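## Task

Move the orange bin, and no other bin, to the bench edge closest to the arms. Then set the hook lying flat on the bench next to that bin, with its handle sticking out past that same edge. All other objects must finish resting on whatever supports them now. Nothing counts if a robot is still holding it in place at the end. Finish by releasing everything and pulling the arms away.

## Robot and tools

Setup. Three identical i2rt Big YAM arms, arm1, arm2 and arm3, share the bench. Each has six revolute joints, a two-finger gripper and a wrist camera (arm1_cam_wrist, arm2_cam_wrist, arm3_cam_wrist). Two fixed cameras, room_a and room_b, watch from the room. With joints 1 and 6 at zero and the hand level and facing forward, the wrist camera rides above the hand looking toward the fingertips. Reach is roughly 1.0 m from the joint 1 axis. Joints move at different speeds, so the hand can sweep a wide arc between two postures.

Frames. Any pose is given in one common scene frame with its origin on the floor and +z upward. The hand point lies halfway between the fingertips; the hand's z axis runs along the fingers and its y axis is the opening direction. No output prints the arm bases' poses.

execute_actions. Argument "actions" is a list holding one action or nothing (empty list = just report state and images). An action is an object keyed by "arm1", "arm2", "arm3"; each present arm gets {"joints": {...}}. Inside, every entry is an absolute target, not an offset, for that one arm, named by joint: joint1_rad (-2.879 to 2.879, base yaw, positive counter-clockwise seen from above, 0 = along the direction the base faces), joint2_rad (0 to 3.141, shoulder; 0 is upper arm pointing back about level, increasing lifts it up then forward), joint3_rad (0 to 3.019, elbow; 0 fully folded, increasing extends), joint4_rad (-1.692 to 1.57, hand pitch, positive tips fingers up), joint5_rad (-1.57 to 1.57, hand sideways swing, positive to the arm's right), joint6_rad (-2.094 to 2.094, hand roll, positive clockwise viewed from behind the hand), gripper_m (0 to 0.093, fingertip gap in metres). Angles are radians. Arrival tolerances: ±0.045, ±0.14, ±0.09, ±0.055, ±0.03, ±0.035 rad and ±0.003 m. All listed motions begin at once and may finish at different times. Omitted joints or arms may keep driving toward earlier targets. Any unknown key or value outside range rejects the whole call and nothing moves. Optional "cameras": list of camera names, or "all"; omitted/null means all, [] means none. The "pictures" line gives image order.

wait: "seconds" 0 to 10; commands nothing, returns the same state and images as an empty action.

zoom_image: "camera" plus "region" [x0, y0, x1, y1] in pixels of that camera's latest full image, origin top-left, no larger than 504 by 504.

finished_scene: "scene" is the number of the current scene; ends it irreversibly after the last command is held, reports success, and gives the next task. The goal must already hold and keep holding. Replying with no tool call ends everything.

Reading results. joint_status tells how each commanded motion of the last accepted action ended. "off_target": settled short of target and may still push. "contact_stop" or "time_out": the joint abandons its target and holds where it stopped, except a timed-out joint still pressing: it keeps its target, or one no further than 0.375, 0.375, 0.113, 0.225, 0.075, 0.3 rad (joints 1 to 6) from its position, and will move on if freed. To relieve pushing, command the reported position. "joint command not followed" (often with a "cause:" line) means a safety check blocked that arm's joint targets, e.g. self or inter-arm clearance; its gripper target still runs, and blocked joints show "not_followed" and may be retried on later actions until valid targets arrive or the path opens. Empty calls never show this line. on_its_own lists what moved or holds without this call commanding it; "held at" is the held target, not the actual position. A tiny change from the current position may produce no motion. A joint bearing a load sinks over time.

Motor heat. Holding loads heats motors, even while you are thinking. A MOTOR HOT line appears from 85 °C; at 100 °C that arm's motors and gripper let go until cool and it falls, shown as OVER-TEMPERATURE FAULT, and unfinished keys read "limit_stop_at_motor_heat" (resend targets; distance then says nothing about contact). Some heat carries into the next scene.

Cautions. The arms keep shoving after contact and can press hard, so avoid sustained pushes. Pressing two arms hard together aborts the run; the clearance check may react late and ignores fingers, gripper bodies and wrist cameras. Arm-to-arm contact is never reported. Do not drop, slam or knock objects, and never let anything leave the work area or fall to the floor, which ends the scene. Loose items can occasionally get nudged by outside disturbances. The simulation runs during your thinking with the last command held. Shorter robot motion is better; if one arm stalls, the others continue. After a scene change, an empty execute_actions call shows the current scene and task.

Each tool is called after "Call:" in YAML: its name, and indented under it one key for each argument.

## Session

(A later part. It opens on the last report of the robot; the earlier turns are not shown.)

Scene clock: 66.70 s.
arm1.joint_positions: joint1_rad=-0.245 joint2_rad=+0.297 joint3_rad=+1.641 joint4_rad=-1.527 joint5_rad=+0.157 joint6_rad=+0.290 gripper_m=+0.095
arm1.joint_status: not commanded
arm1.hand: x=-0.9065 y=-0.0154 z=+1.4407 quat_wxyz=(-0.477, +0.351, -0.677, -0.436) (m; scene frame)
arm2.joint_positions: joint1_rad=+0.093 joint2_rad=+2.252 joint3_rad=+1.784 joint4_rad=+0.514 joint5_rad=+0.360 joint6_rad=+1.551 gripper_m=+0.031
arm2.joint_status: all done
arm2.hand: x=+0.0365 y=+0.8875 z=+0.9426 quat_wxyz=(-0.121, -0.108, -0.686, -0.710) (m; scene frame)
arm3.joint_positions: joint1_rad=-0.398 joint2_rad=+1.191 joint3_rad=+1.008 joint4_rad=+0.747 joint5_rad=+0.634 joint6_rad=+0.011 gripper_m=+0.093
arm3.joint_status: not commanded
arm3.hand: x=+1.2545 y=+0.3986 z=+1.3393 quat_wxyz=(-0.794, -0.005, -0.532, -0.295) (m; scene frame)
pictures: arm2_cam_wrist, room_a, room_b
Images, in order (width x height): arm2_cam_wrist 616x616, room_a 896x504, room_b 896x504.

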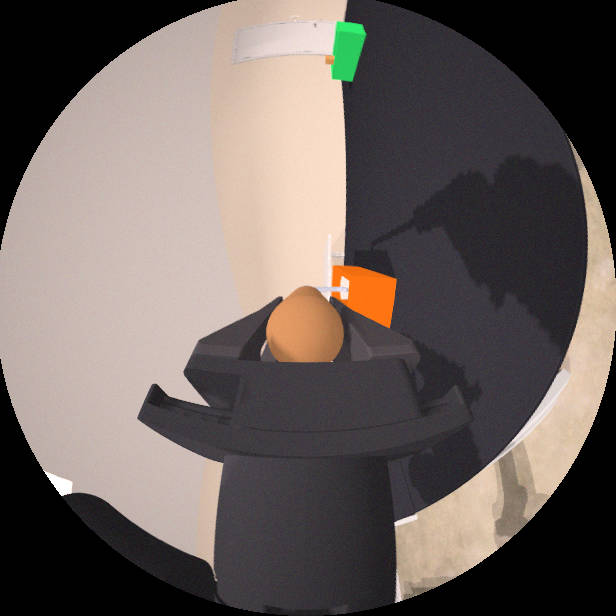

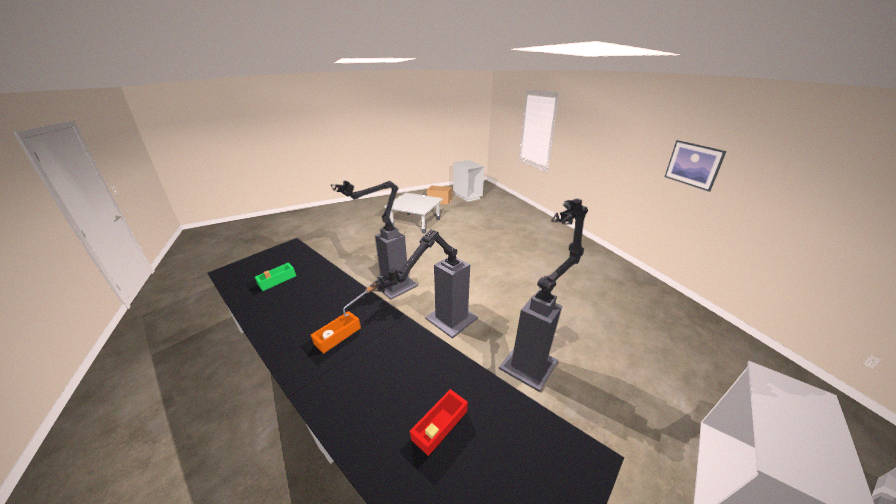

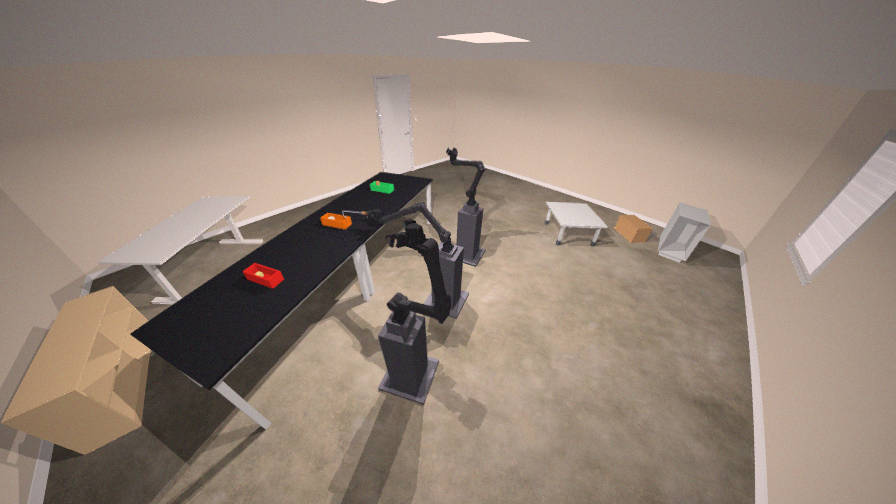

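Too far right; shift left ~3 cm, then lower.

Call:
execute_actions:
  actions:
    - {"arm2":{"joints":{"joint5_rad":0.29}}}
  cameras: []

Call:
execute_actions:
  actions:
    - {"arm2":{"joints":{"joint4_rad":0.37}}}
  cameras: ["room_a","room_b"]

Call:
zoom_image:
  camera: "room_a"
  region: [290,250,450,370]

Call:
zoom_image:
  camera: "room_b"
  region: [290,180,410,260]

Scene clock: 72.03 s.
arm1.joint_positions: joint1_rad=-0.245 joint2_rad=+0.297 joint3_rad=+1.641 joint4_rad=-1.527 joint5_rad=+0.157 joint6_rad=+0.290 gripper_m=+0.095
arm1.joint_status: not commanded
arm1.hand: x=-0.9065 y=-0.0154 z=+1.4407 quat_wxyz=(-0.477, +0.351, -0.677, -0.436) (m; scene frame)
arm2.joint_positions: joint1_rad=+0.092 joint2_rad=+2.252 joint3_rad=+1.784 joint4_rad=+0.502 joint5_rad=+0.289 joint6_rad=+1.551 gripper_m=+0.031
arm2.joint_status: all done
arm2.hand: x=+0.0252 y=+0.8910 z=+0.9397 quat_wxyz=(-0.097, -0.082, -0.694, -0.709) (m; scene frame)
arm3.joint_positions: joint1_rad=-0.398 joint2_rad=+1.191 joint3_rad=+1.008 joint4_rad=+0.747 joint5_rad=+0.634 joint6_rad=+0.011 gripper_m=+0.093
arm3.joint_status: not commanded
arm3.hand: x=+1.2545 y=+0.3986 z=+1.3393 quat_wxyz=(-0.794, -0.005, -0.532, -0.295) (m; scene frame)
pictures: none
No camera images: the call's "cameras" was empty. Leave "cameras" out to get every camera's image.

Scene clock: 72.83 s.
arm1.joint_positions: joint1_rad=-0.245 joint2_rad=+0.297 joint3_rad=+1.641 joint4_rad=-1.527 joint5_rad=+0.157 joint6_rad=+0.290 gripper_m=+0.095
arm1.joint_status: not commanded
arm1.hand: x=-0.9065 y=-0.0154 z=+1.4407 quat_wxyz=(-0.477, +0.351, -0.677, -0.436) (m; scene frame)
arm2.joint_positions: joint1_rad=+0.092 joint2_rad=+2.252 joint3_rad=+1.784 joint4_rad=+0.364 joint5_rad=+0.289 joint6_rad=+1.551 gripper_m=+0.031
arm2.joint_status: all done
arm2.hand: x=+0.0254 y=+0.8895 z=+0.9068 quat_wxyz=(-0.104, -0.074, -0.741, -0.660) (m; scene frame)
arm3.joint_positions: joint1_rad=-0.399 joint2_rad=+1.191 joint3_rad=+1.008 joint4_rad=+0.747 joint5_rad=+0.634 joint6_rad=+0.011 gripper_m=+0.093
arm3.joint_status: not commanded
arm3.hand: x=+1.2546 y=+0.3984 z=+1.3393 quat_wxyz=(-0.794, -0.005, -0.532, -0.295) (m; scene frame)
pictures: room_a, room_b
Images, in order (width x height): room_a 896x504, room_b 896x504.

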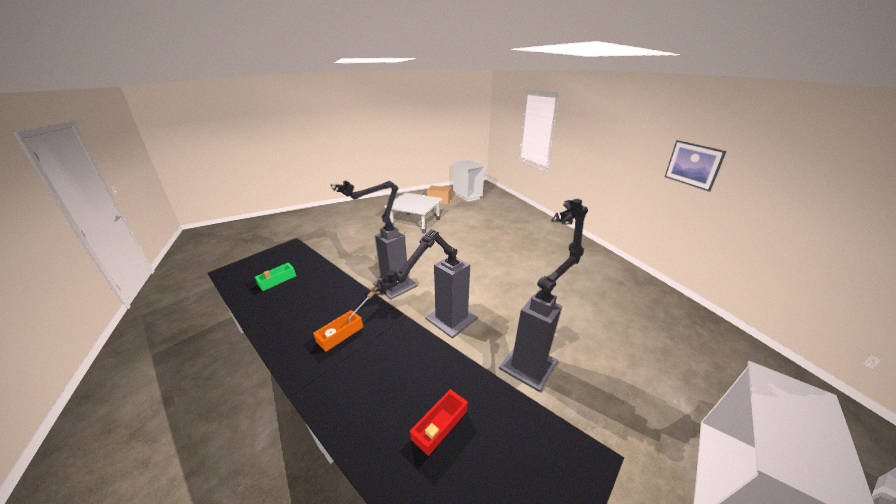

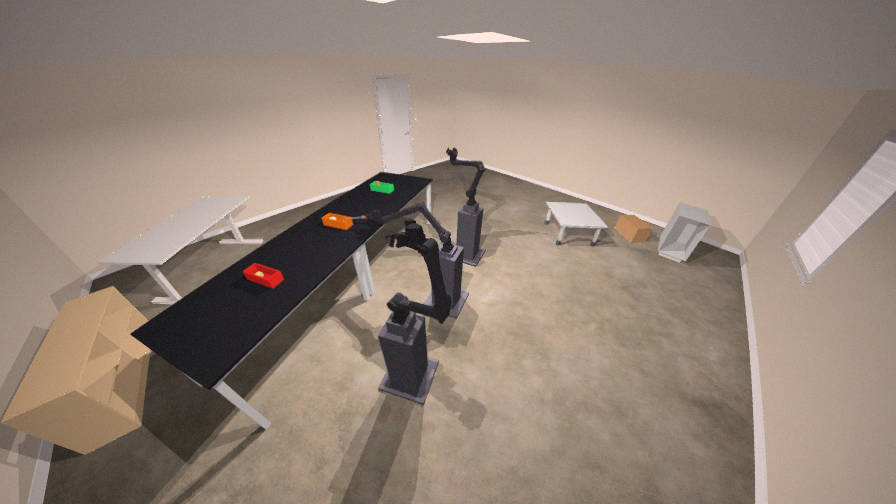

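Region (290, 250, 450, 370) of room_a's 896x504 image, scaled by 3.150, with more detail than that image has; it fills the top 378 rows of this view, and the rest is white.

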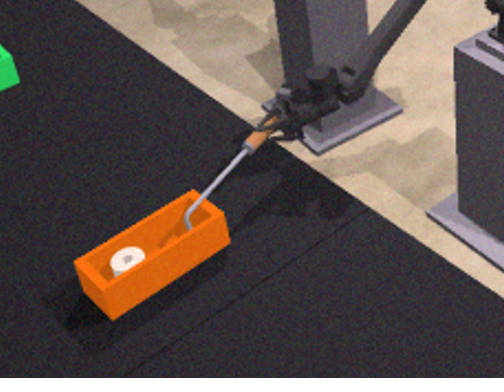

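Region (290, 180, 410, 260) of room_b's 896x504 image, scaled by 4.200, with more detail than that image has.

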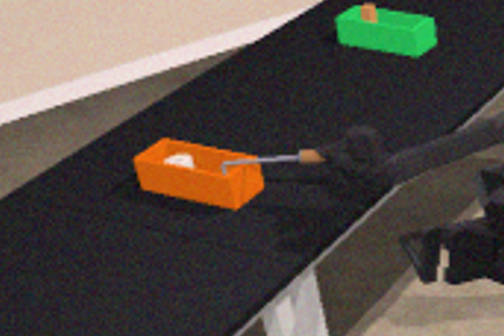

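Call:
execute_actions:
  actions:
    - {"arm2":{"joints":{"joint2_rad":2.085,"joint3_rad":1.595,"joint4_rad":0.465}}}
  cameras: []

Call:
execute_actions:
  actions:
    - {"arm2":{"joints":{"joint2_rad":1.97,"joint3_rad":1.395,"joint4_rad":0.55}}}
  cameras: []

Call:
execute_actions:
  actions:
    - {"arm2":{"joints":{"joint2_rad":1.855,"joint3_rad":1.195,"joint4_rad":0.63}}}
  cameras: []

Call:
execute_actions:
  actions:
    - {"arm2":{"joints":{"joint2_rad":1.73,"joint3_rad":0.995,"joint4_rad":0.705}}}
  cameras: ["arm2_cam_wrist","room_b"]

Call:
zoom_image:
  camera: "room_b"
  region: [290,180,410,260]

Scene clock: 78.47 s.
arm1.joint_positions: joint1_rad=-0.245 joint2_rad=+0.297 joint3_rad=+1.641 joint4_rad=-1.527 joint5_rad=+0.157 joint6_rad=+0.290 gripper_m=+0.095
arm1.joint_status: not commanded
arm1.hand: x=-0.9065 y=-0.0154 z=+1.4407 quat_wxyz=(-0.477, +0.351, -0.677, -0.436) (m; scene frame)
arm2.joint_positions: joint1_rad=+0.092 joint2_rad=+2.140 joint3_rad=+1.592 joint4_rad=+0.419 joint5_rad=+0.289 joint6_rad=+1.552 gripper_m=+0.031
arm2.joint_status: all done
arm2.hand: x=+0.0270 y=+0.8440 z=+0.9054 quat_wxyz=(-0.105, -0.073, -0.749, -0.651) (m; scene frame)
arm3.joint_positions: joint1_rad=-0.398 joint2_rad=+1.191 joint3_rad=+1.008 joint4_rad=+0.747 joint5_rad=+0.634 joint6_rad=+0.011 gripper_m=+0.093
arm3.joint_status: not commanded
arm3.hand: x=+1.2545 y=+0.3986 z=+1.3393 quat_wxyz=(-0.794, -0.005, -0.532, -0.295) (m; scene frame)
pictures: none
No camera images: the call's "cameras" was empty. Leave "cameras" out to get every camera's image.

Scene clock: 79.33 s.
arm1.joint_positions: joint1_rad=-0.245 joint2_rad=+0.297 joint3_rad=+1.641 joint4_rad=-1.527 joint5_rad=+0.157 joint6_rad=+0.290 gripper_m=+0.095
arm1.joint_status: not commanded
arm1.hand: x=-0.9065 y=-0.0154 z=+1.4407 quat_wxyz=(-0.477, +0.351, -0.677, -0.436) (m; scene frame)
arm2.joint_positions: joint1_rad=+0.092 joint2_rad=+2.023 joint3_rad=+1.389 joint4_rad=+0.499 joint5_rad=+0.289 joint6_rad=+1.552 gripper_m=+0.031
arm2.joint_status: all done
arm2.hand: x=+0.0288 y=+0.7908 z=+0.9060 quat_wxyz=(-0.106, -0.072, -0.750, -0.648) (m; scene frame)
arm3.joint_positions: joint1_rad=-0.398 joint2_rad=+1.191 joint3_rad=+1.008 joint4_rad=+0.747 joint5_rad=+0.634 joint6_rad=+0.011 gripper_m=+0.093
arm3.joint_status: not commanded
arm3.hand: x=+1.2545 y=+0.3986 z=+1.3393 quat_wxyz=(-0.794, -0.005, -0.532, -0.295) (m; scene frame)
pictures: none
No camera images: the call's "cameras" was empty. Leave "cameras" out to get every camera's image.

Scene clock: 80.20 s.
arm1.joint_positions: joint1_rad=-0.245 joint2_rad=+0.297 joint3_rad=+1.641 joint4_rad=-1.527 joint5_rad=+0.157 joint6_rad=+0.290 gripper_m=+0.095
arm1.joint_status: not commanded
arm1.hand: x=-0.9065 y=-0.0154 z=+1.4407 quat_wxyz=(-0.477, +0.351, -0.677, -0.436) (m; scene frame)
arm2.joint_positions: joint1_rad=+0.092 joint2_rad=+1.905 joint3_rad=+1.187 joint4_rad=+0.577 joint5_rad=+0.289 joint6_rad=+1.552 gripper_m=+0.031
arm2.joint_status: all done
arm2.hand: x=+0.0309 y=+0.7324 z=+0.9052 quat_wxyz=(-0.106, -0.072, -0.752, -0.646) (m; scene frame)
arm3.joint_positions: joint1_rad=-0.399 joint2_rad=+1.191 joint3_rad=+1.008 joint4_rad=+0.747 joint5_rad=+0.634 joint6_rad=+0.011 gripper_m=+0.093
arm3.joint_status: not commanded
arm3.hand: x=+1.2546 y=+0.3984 z=+1.3393 quat_wxyz=(-0.794, -0.005, -0.532, -0.295) (m; scene frame)
pictures: none
No camera images: the call's "cameras" was empty. Leave "cameras" out to get every camera's image.

Scene clock: 82.27 s.
arm1.joint_positions: joint1_rad=-0.245 joint2_rad=+0.297 joint3_rad=+1.641 joint4_rad=-1.527 joint5_rad=+0.157 joint6_rad=+0.290 gripper_m=+0.095
arm1.joint_status: not commanded
arm1.hand: x=-0.9065 y=-0.0154 z=+1.4407 quat_wxyz=(-0.477, +0.351, -0.677, -0.436) (m; scene frame)
arm2.joint_positions: joint1_rad=+0.092 joint2_rad=+1.777 joint3_rad=+0.984 joint4_rad=+0.648 joint5_rad=+0.289 joint6_rad=+1.552 gripper_m=+0.031
arm2.joint_status: joint4_rad time_out (moved +0.071 of +0.128); the others done
arm2.on_its_own: joint4_rad reads +0.648 and still pushes toward +0.705 since a time_out
arm2.hand: x=+0.0331 y=+0.6682 z=+0.9049 quat_wxyz=(-0.106, -0.072, -0.754, -0.645) (m; scene frame)
arm3.joint_positions: joint1_rad=-0.398 joint2_rad=+1.191 joint3_rad=+1.008 joint4_rad=+0.747 joint5_rad=+0.634 joint6_rad=+0.011 gripper_m=+0.093
arm3.joint_status: not commanded
arm3.hand: x=+1.2545 y=+0.3986 z=+1.3393 quat_wxyz=(-0.794, -0.005, -0.532, -0.295) (m; scene frame)
pictures: arm2_cam_wrist, room_b
Images, in order (width x height): arm2_cam_wrist 616x616, room_b 896x504.

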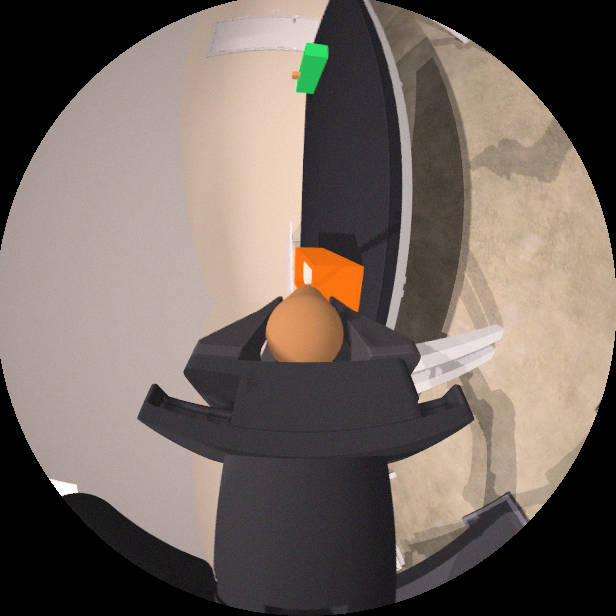

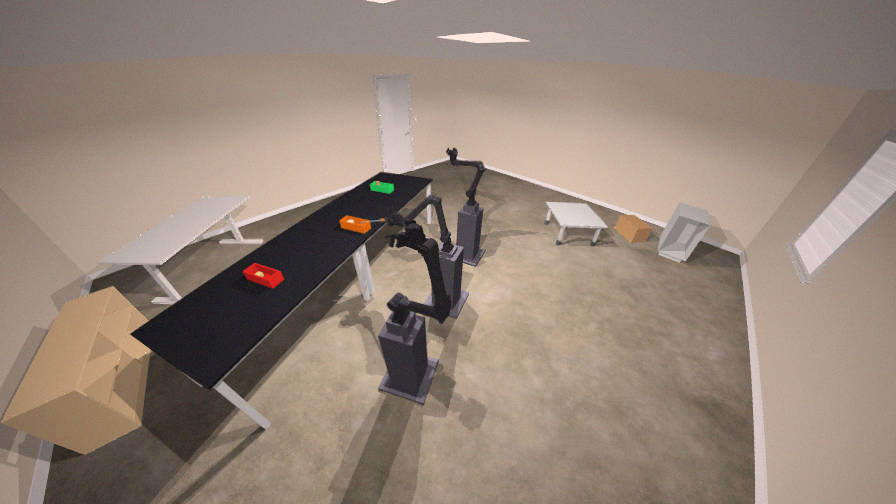

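Region (290, 180, 410, 260) of room_b's 896x504 image, scaled by 4.200, with more detail than that image has.

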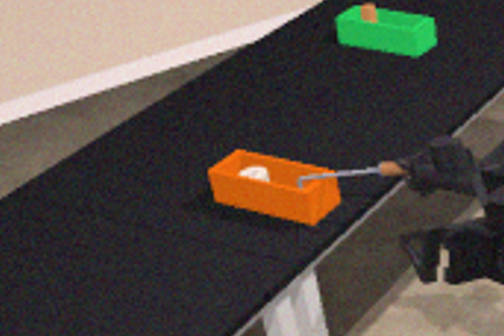

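Call:
execute_actions:
  actions:
    - {"arm2":{"joints":{"joint2_rad":1.60,"joint3_rad":0.81,"joint4_rad":0.75}}}
  cameras: ["arm2_cam_wrist","room_b"]

Call:
zoom_image:
  camera: "room_b"
  region: [290,180,410,260]

Scene clock: 86.40 s.
arm1.joint_positions: joint1_rad=-0.245 joint2_rad=+0.297 joint3_rad=+1.641 joint4_rad=-1.527 joint5_rad=+0.157 joint6_rad=+0.290 gripper_m=+0.095
arm1.joint_status: not commanded
arm1.hand: x=-0.9065 y=-0.0154 z=+1.4407 quat_wxyz=(-0.477, +0.351, -0.677, -0.436) (m; scene frame)
arm2.joint_positions: joint1_rad=+0.092 joint2_rad=+1.641 joint3_rad=+0.796 joint4_rad=+0.690 joint5_rad=+0.289 joint6_rad=+1.552 gripper_m=+0.031
arm2.joint_status: joint4_rad time_out (moved +0.042 of +0.102); the others done
arm2.on_its_own: joint4_rad reads +0.690 and still pushes toward +0.750 since a time_out
arm2.hand: x=+0.0353 y=+0.6038 z=+0.9059 quat_wxyz=(-0.107, -0.071, -0.757, -0.641) (m; scene frame)
arm3.joint_positions: joint1_rad=-0.398 joint2_rad=+1.191 joint3_rad=+1.008 joint4_rad=+0.747 joint5_rad=+0.634 joint6_rad=+0.011 gripper_m=+0.093
arm3.joint_status: not commanded
arm3.hand: x=+1.2545 y=+0.3986 z=+1.3393 quat_wxyz=(-0.794, -0.005, -0.532, -0.295) (m; scene frame)
pictures: arm2_cam_wrist, room_b
Images, in order (width x height): arm2_cam_wrist 616x616, room_b 896x504.

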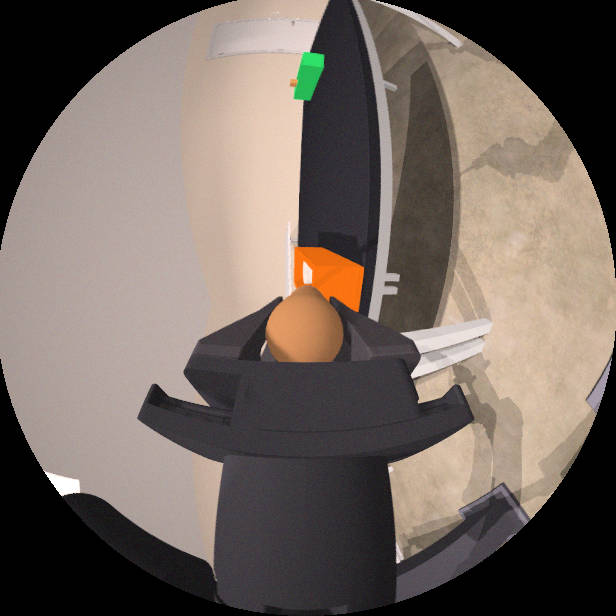

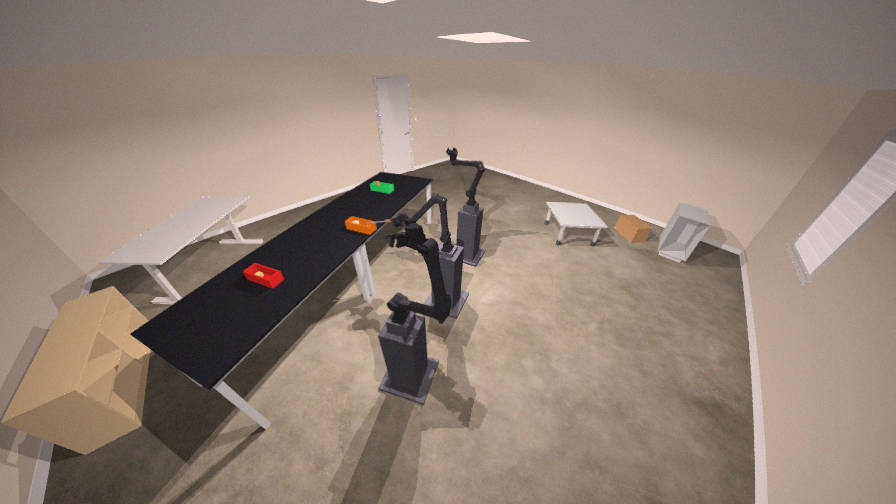

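Region (290, 180, 410, 260) of room_b's 896x504 image, scaled by 4.200, with more detail than that image has.

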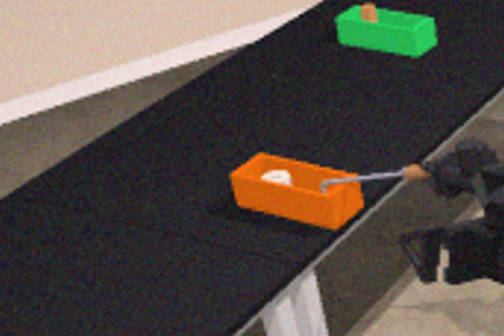

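Call:
execute_actions:
  actions:
    - {"arm2":{"joints":{"joint3_rad":1.38}}}
  cameras: []

Call:
execute_actions:
  actions:
    - {"arm2":{"joints":{"joint1_rad":-0.18,"joint2_rad":2.05,"joint4_rad":0.97,"joint5_rad":0}}}
  cameras: ["room_a"]

Scene clock: 92.30 s.
arm1.joint_positions: joint1_rad=-0.245 joint2_rad=+0.297 joint3_rad=+1.641 joint4_rad=-1.527 joint5_rad=+0.157 joint6_rad=+0.290 gripper_m=+0.095
arm1.joint_status: not commanded
arm1.hand: x=-0.9065 y=-0.0154 z=+1.4407 quat_wxyz=(-0.477, +0.351, -0.677, -0.436) (m; scene frame)
arm2.joint_positions: joint1_rad=+0.092 joint2_rad=+1.624 joint3_rad=+1.306 joint4_rad=+0.711 joint5_rad=+0.289 joint6_rad=+1.551 gripper_m=+0.031
arm2.joint_status: all done
arm2.hand: x=+0.0307 y=+0.6943 z=+1.2011 quat_wxyz=(-0.076, -0.102, -0.556, -0.821) (m; scene frame)
arm3.joint_positions: joint1_rad=-0.398 joint2_rad=+1.191 joint3_rad=+1.008 joint4_rad=+0.747 joint5_rad=+0.634 joint6_rad=+0.011 gripper_m=+0.093
arm3.joint_status: not commanded
arm3.hand: x=+1.2545 y=+0.3986 z=+1.3393 quat_wxyz=(-0.794, -0.005, -0.532, -0.295) (m; scene frame)
pictures: none
No camera images: the call's "cameras" was empty. Leave "cameras" out to get every camera's image.

Scene clock: 93.83 s.
arm1.joint_positions: joint1_rad=-0.245 joint2_rad=+0.297 joint3_rad=+1.641 joint4_rad=-1.527 joint5_rad=+0.157 joint6_rad=+0.290 gripper_m=+0.095
arm1.joint_status: not commanded
arm1.hand: x=-0.9065 y=-0.0154 z=+1.4407 quat_wxyz=(-0.477, +0.351, -0.677, -0.436) (m; scene frame)
arm2.joint_positions: joint1_rad=-0.179 joint2_rad=+2.110 joint3_rad=+1.319 joint4_rad=+0.919 joint5_rad=-0.001 joint6_rad=+1.551 gripper_m=+0.031
arm2.joint_status: all done
arm2.hand: x=+0.1917 y=+0.7619 z=+0.9049 quat_wxyz=(-0.098, -0.069, -0.660, -0.742) (m; scene frame)
arm3.joint_positions: joint1_rad=-0.398 joint2_rad=+1.191 joint3_rad=+1.008 joint4_rad=+0.747 joint5_rad=+0.634 joint6_rad=+0.011 gripper_m=+0.093
arm3.joint_status: not commanded
arm3.hand: x=+1.2545 y=+0.3986 z=+1.3393 quat_wxyz=(-0.794, -0.005, -0.532, -0.295) (m; scene frame)
pictures: room_a
Images, in order (width x height): room_a 896x504.

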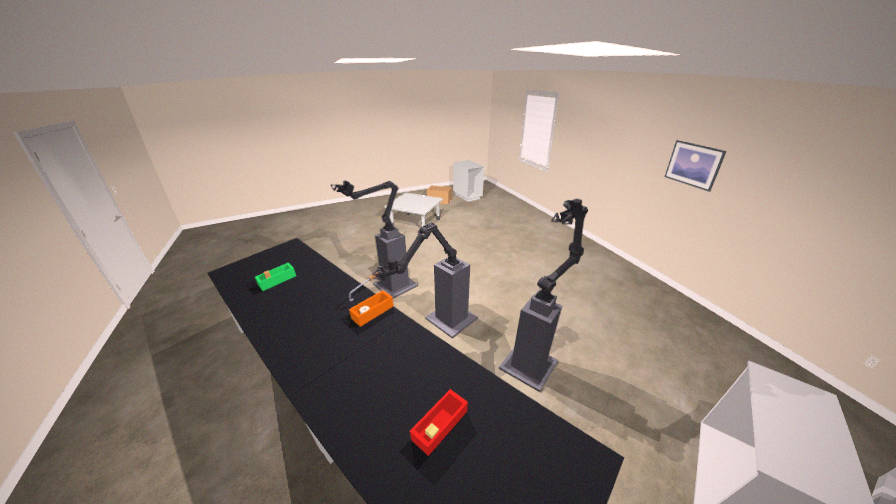

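Call:
execute_actions:
  actions:
    - {"arm2":{"joints":{"joint6_rad":0}}}
  cameras: []

Call:
execute_actions:
  actions:
    - {"arm2":{"joints":{"joint2_rad":2.24,"joint5_rad":-0.22}}}
  cameras: ["arm2_cam_wrist","room_a"]

Scene clock: 98.17 s.
arm1.joint_positions: joint1_rad=-0.245 joint2_rad=+0.297 joint3_rad=+1.641 joint4_rad=-1.527 joint5_rad=+0.157 joint6_rad=+0.290 gripper_m=+0.095
arm1.joint_status: not commanded
arm1.hand: x=-0.9065 y=-0.0154 z=+1.4407 quat_wxyz=(-0.477, +0.351, -0.677, -0.436) (m; scene frame)
arm2.joint_positions: joint1_rad=-0.179 joint2_rad=+2.110 joint3_rad=+1.319 joint4_rad=+0.919 joint5_rad=-0.001 joint6_rad=+0.017 gripper_m=+0.031
arm2.joint_status: all done
arm2.hand: x=+0.1918 y=+0.7619 z=+0.9049 quat_wxyz=(-0.585, +0.409, -0.523, -0.466) (m; scene frame)
arm3.joint_positions: joint1_rad=-0.398 joint2_rad=+1.191 joint3_rad=+1.008 joint4_rad=+0.747 joint5_rad=+0.634 joint6_rad=+0.011 gripper_m=+0.093
arm3.joint_status: not commanded
arm3.hand: x=+1.2545 y=+0.3986 z=+1.3393 quat_wxyz=(-0.794, -0.005, -0.532, -0.295) (m; scene frame)
pictures: none
No camera images: the call's "cameras" was empty. Leave "cameras" out to get every camera's image.

Scene clock: 99.20 s.
arm1.joint_positions: joint1_rad=-0.245 joint2_rad=+0.297 joint3_rad=+1.641 joint4_rad=-1.527 joint5_rad=+0.157 joint6_rad=+0.290 gripper_m=+0.095
arm1.joint_status: not commanded
arm1.hand: x=-0.9065 y=-0.0154 z=+1.4407 quat_wxyz=(-0.477, +0.351, -0.677, -0.436) (m; scene frame)
arm2.joint_positions: joint1_rad=-0.179 joint2_rad=+2.240 joint3_rad=+1.331 joint4_rad=+0.954 joint5_rad=-0.211 joint6_rad=+0.005 gripper_m=+0.031
arm2.joint_status: all done
arm2.hand: x=+0.1575 y=+0.7690 z=+0.8187 quat_wxyz=(-0.517, +0.488, -0.495, -0.500) (m; scene frame)
arm3.joint_positions: joint1_rad=-0.398 joint2_rad=+1.191 joint3_rad=+1.008 joint4_rad=+0.747 joint5_rad=+0.634 joint6_rad=+0.011 gripper_m=+0.093
arm3.joint_status: not commanded
arm3.hand: x=+1.2545 y=+0.3986 z=+1.3393 quat_wxyz=(-0.794, -0.005, -0.532, -0.295) (m; scene frame)
pictures: arm2_cam_wrist, room_a
Images, in order (width x height): arm2_cam_wrist 616x616, room_a 896x504.

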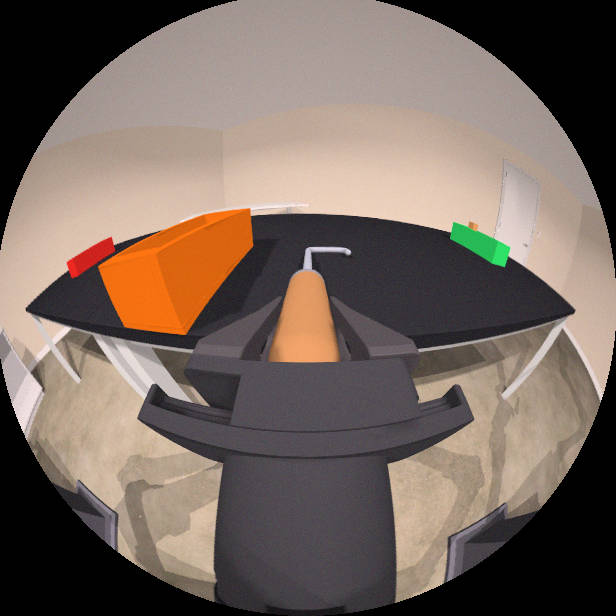

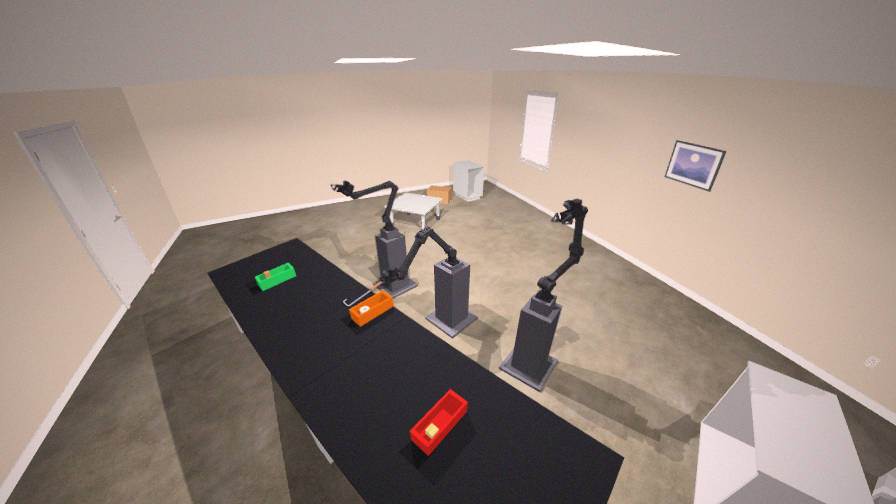

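Call:
execute_actions:
  actions:
    - {"arm2":{"joints":{"joint2_rad":2.3}}}
  cameras: []

Call:
execute_actions:
  actions:
    - {"arm2":{"joints":{"gripper_m":0.093}}}
  cameras: ["arm2_cam_wrist"]

Call:
execute_actions:
  actions:
    - {"arm2":{"joints":{"joint2_rad":1.5}}}
  cameras: ["room_a"]

Scene clock: 102.57 s.
arm1.joint_positions: joint1_rad=-0.245 joint2_rad=+0.297 joint3_rad=+1.641 joint4_rad=-1.527 joint5_rad=+0.157 joint6_rad=+0.290 gripper_m=+0.095
arm1.joint_status: not commanded
arm1.hand: x=-0.9065 y=-0.0154 z=+1.4407 quat_wxyz=(-0.477, +0.351, -0.677, -0.436) (m; scene frame)
arm2.joint_positions: joint1_rad=-0.179 joint2_rad=+2.284 joint3_rad=+1.336 joint4_rad=+0.960 joint5_rad=-0.213 joint6_rad=+0.005 gripper_m=+0.031
arm2.joint_status: all done
arm2.hand: x=+0.1572 y=+0.7681 z=+0.7892 quat_wxyz=(-0.507, +0.494, -0.505, -0.494) (m; scene frame)
arm3.joint_positions: joint1_rad=-0.399 joint2_rad=+1.191 joint3_rad=+1.008 joint4_rad=+0.747 joint5_rad=+0.634 joint6_rad=+0.011 gripper_m=+0.093
arm3.joint_status: not commanded
arm3.hand: x=+1.2546 y=+0.3984 z=+1.3393 quat_wxyz=(-0.794, -0.005, -0.532, -0.295) (m; scene frame)
pictures: none
No camera images: the call's "cameras" was empty. Leave "cameras" out to get every camera's image.

Scene clock: 103.27 s.
arm1.joint_positions: joint1_rad=-0.245 joint2_rad=+0.297 joint3_rad=+1.641 joint4_rad=-1.527 joint5_rad=+0.157 joint6_rad=+0.290 gripper_m=+0.095
arm1.joint_status: not commanded
arm1.hand: x=-0.9065 y=-0.0154 z=+1.4407 quat_wxyz=(-0.477, +0.351, -0.677, -0.436) (m; scene frame)
arm2.joint_positions: joint1_rad=-0.179 joint2_rad=+2.284 joint3_rad=+1.336 joint4_rad=+0.960 joint5_rad=-0.218 joint6_rad=+0.005 gripper_m=+0.093
arm2.joint_status: all done
arm2.hand: x=+0.1564 y=+0.7681 z=+0.7892 quat_wxyz=(-0.506, +0.495, -0.503, -0.495) (m; scene frame)
arm3.joint_positions: joint1_rad=-0.398 joint2_rad=+1.191 joint3_rad=+1.008 joint4_rad=+0.747 joint5_rad=+0.634 joint6_rad=+0.011 gripper_m=+0.093
arm3.joint_status: not commanded
arm3.hand: x=+1.2545 y=+0.3986 z=+1.3393 quat_wxyz=(-0.794, -0.005, -0.532, -0.295) (m; scene frame)
pictures: arm2_cam_wrist
Images, in order (width x height): arm2_cam_wrist 616x616.

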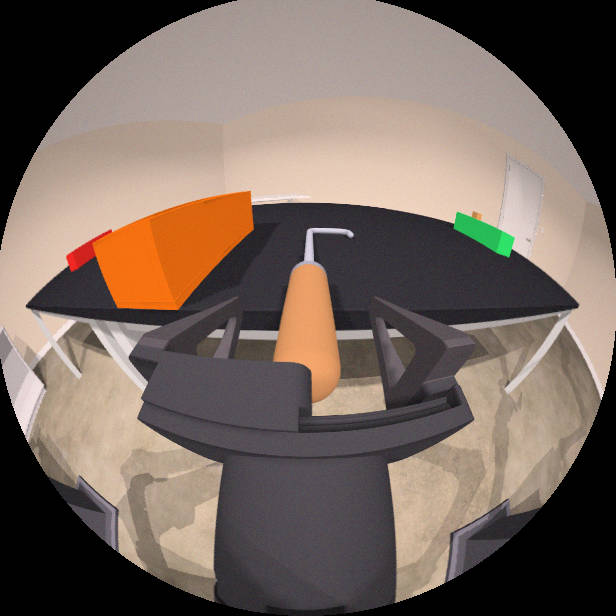

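Scene clock: 104.93 s.
arm1.joint_positions: joint1_rad=-0.245 joint2_rad=+0.297 joint3_rad=+1.641 joint4_rad=-1.527 joint5_rad=+0.157 joint6_rad=+0.290 gripper_m=+0.095
arm1.joint_status: not commanded
arm1.hand: x=-0.9065 y=-0.0154 z=+1.4407 quat_wxyz=(-0.477, +0.351, -0.677, -0.436) (m; scene frame)
arm2.joint_positions: joint1_rad=-0.179 joint2_rad=+1.498 joint3_rad=+1.363 joint4_rad=+0.967 joint5_rad=-0.218 joint6_rad=+0.005 gripper_m=+0.093
arm2.joint_status: all done
arm2.hand: x=+0.1104 y=+0.5964 z=+1.3663 quat_wxyz=(-0.702, +0.306, -0.221, -0.604) (m; scene frame)
arm3.joint_positions: joint1_rad=-0.399 joint2_rad=+1.191 joint3_rad=+1.008 joint4_rad=+0.747 joint5_rad=+0.634 joint6_rad=+0.011 gripper_m=+0.093
arm3.joint_status: not commanded
arm3.hand: x=+1.2546 y=+0.3984 z=+1.3393 quat_wxyz=(-0.794, -0.005, -0.532, -0.295) (m; scene frame)
pictures: room_a
Images, in order (width x height): room_a 896x504.

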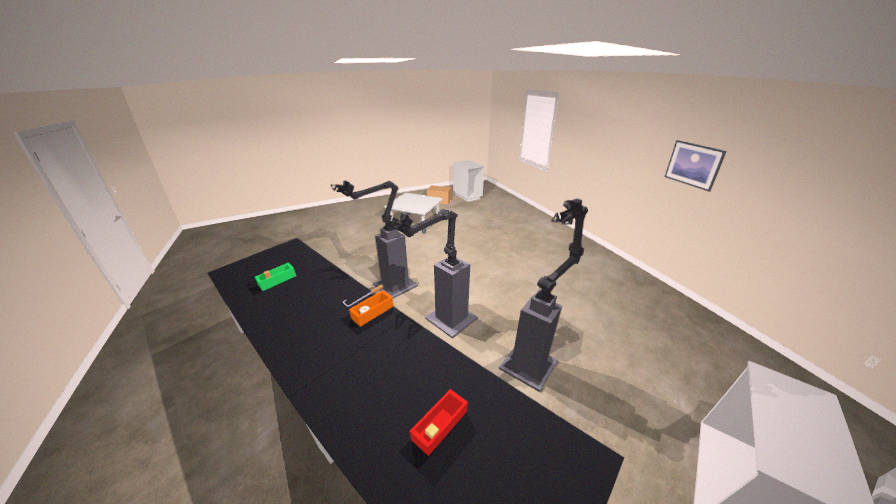

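Call:
finished_scene:
  scene: 2

The scene is finished: the task was done.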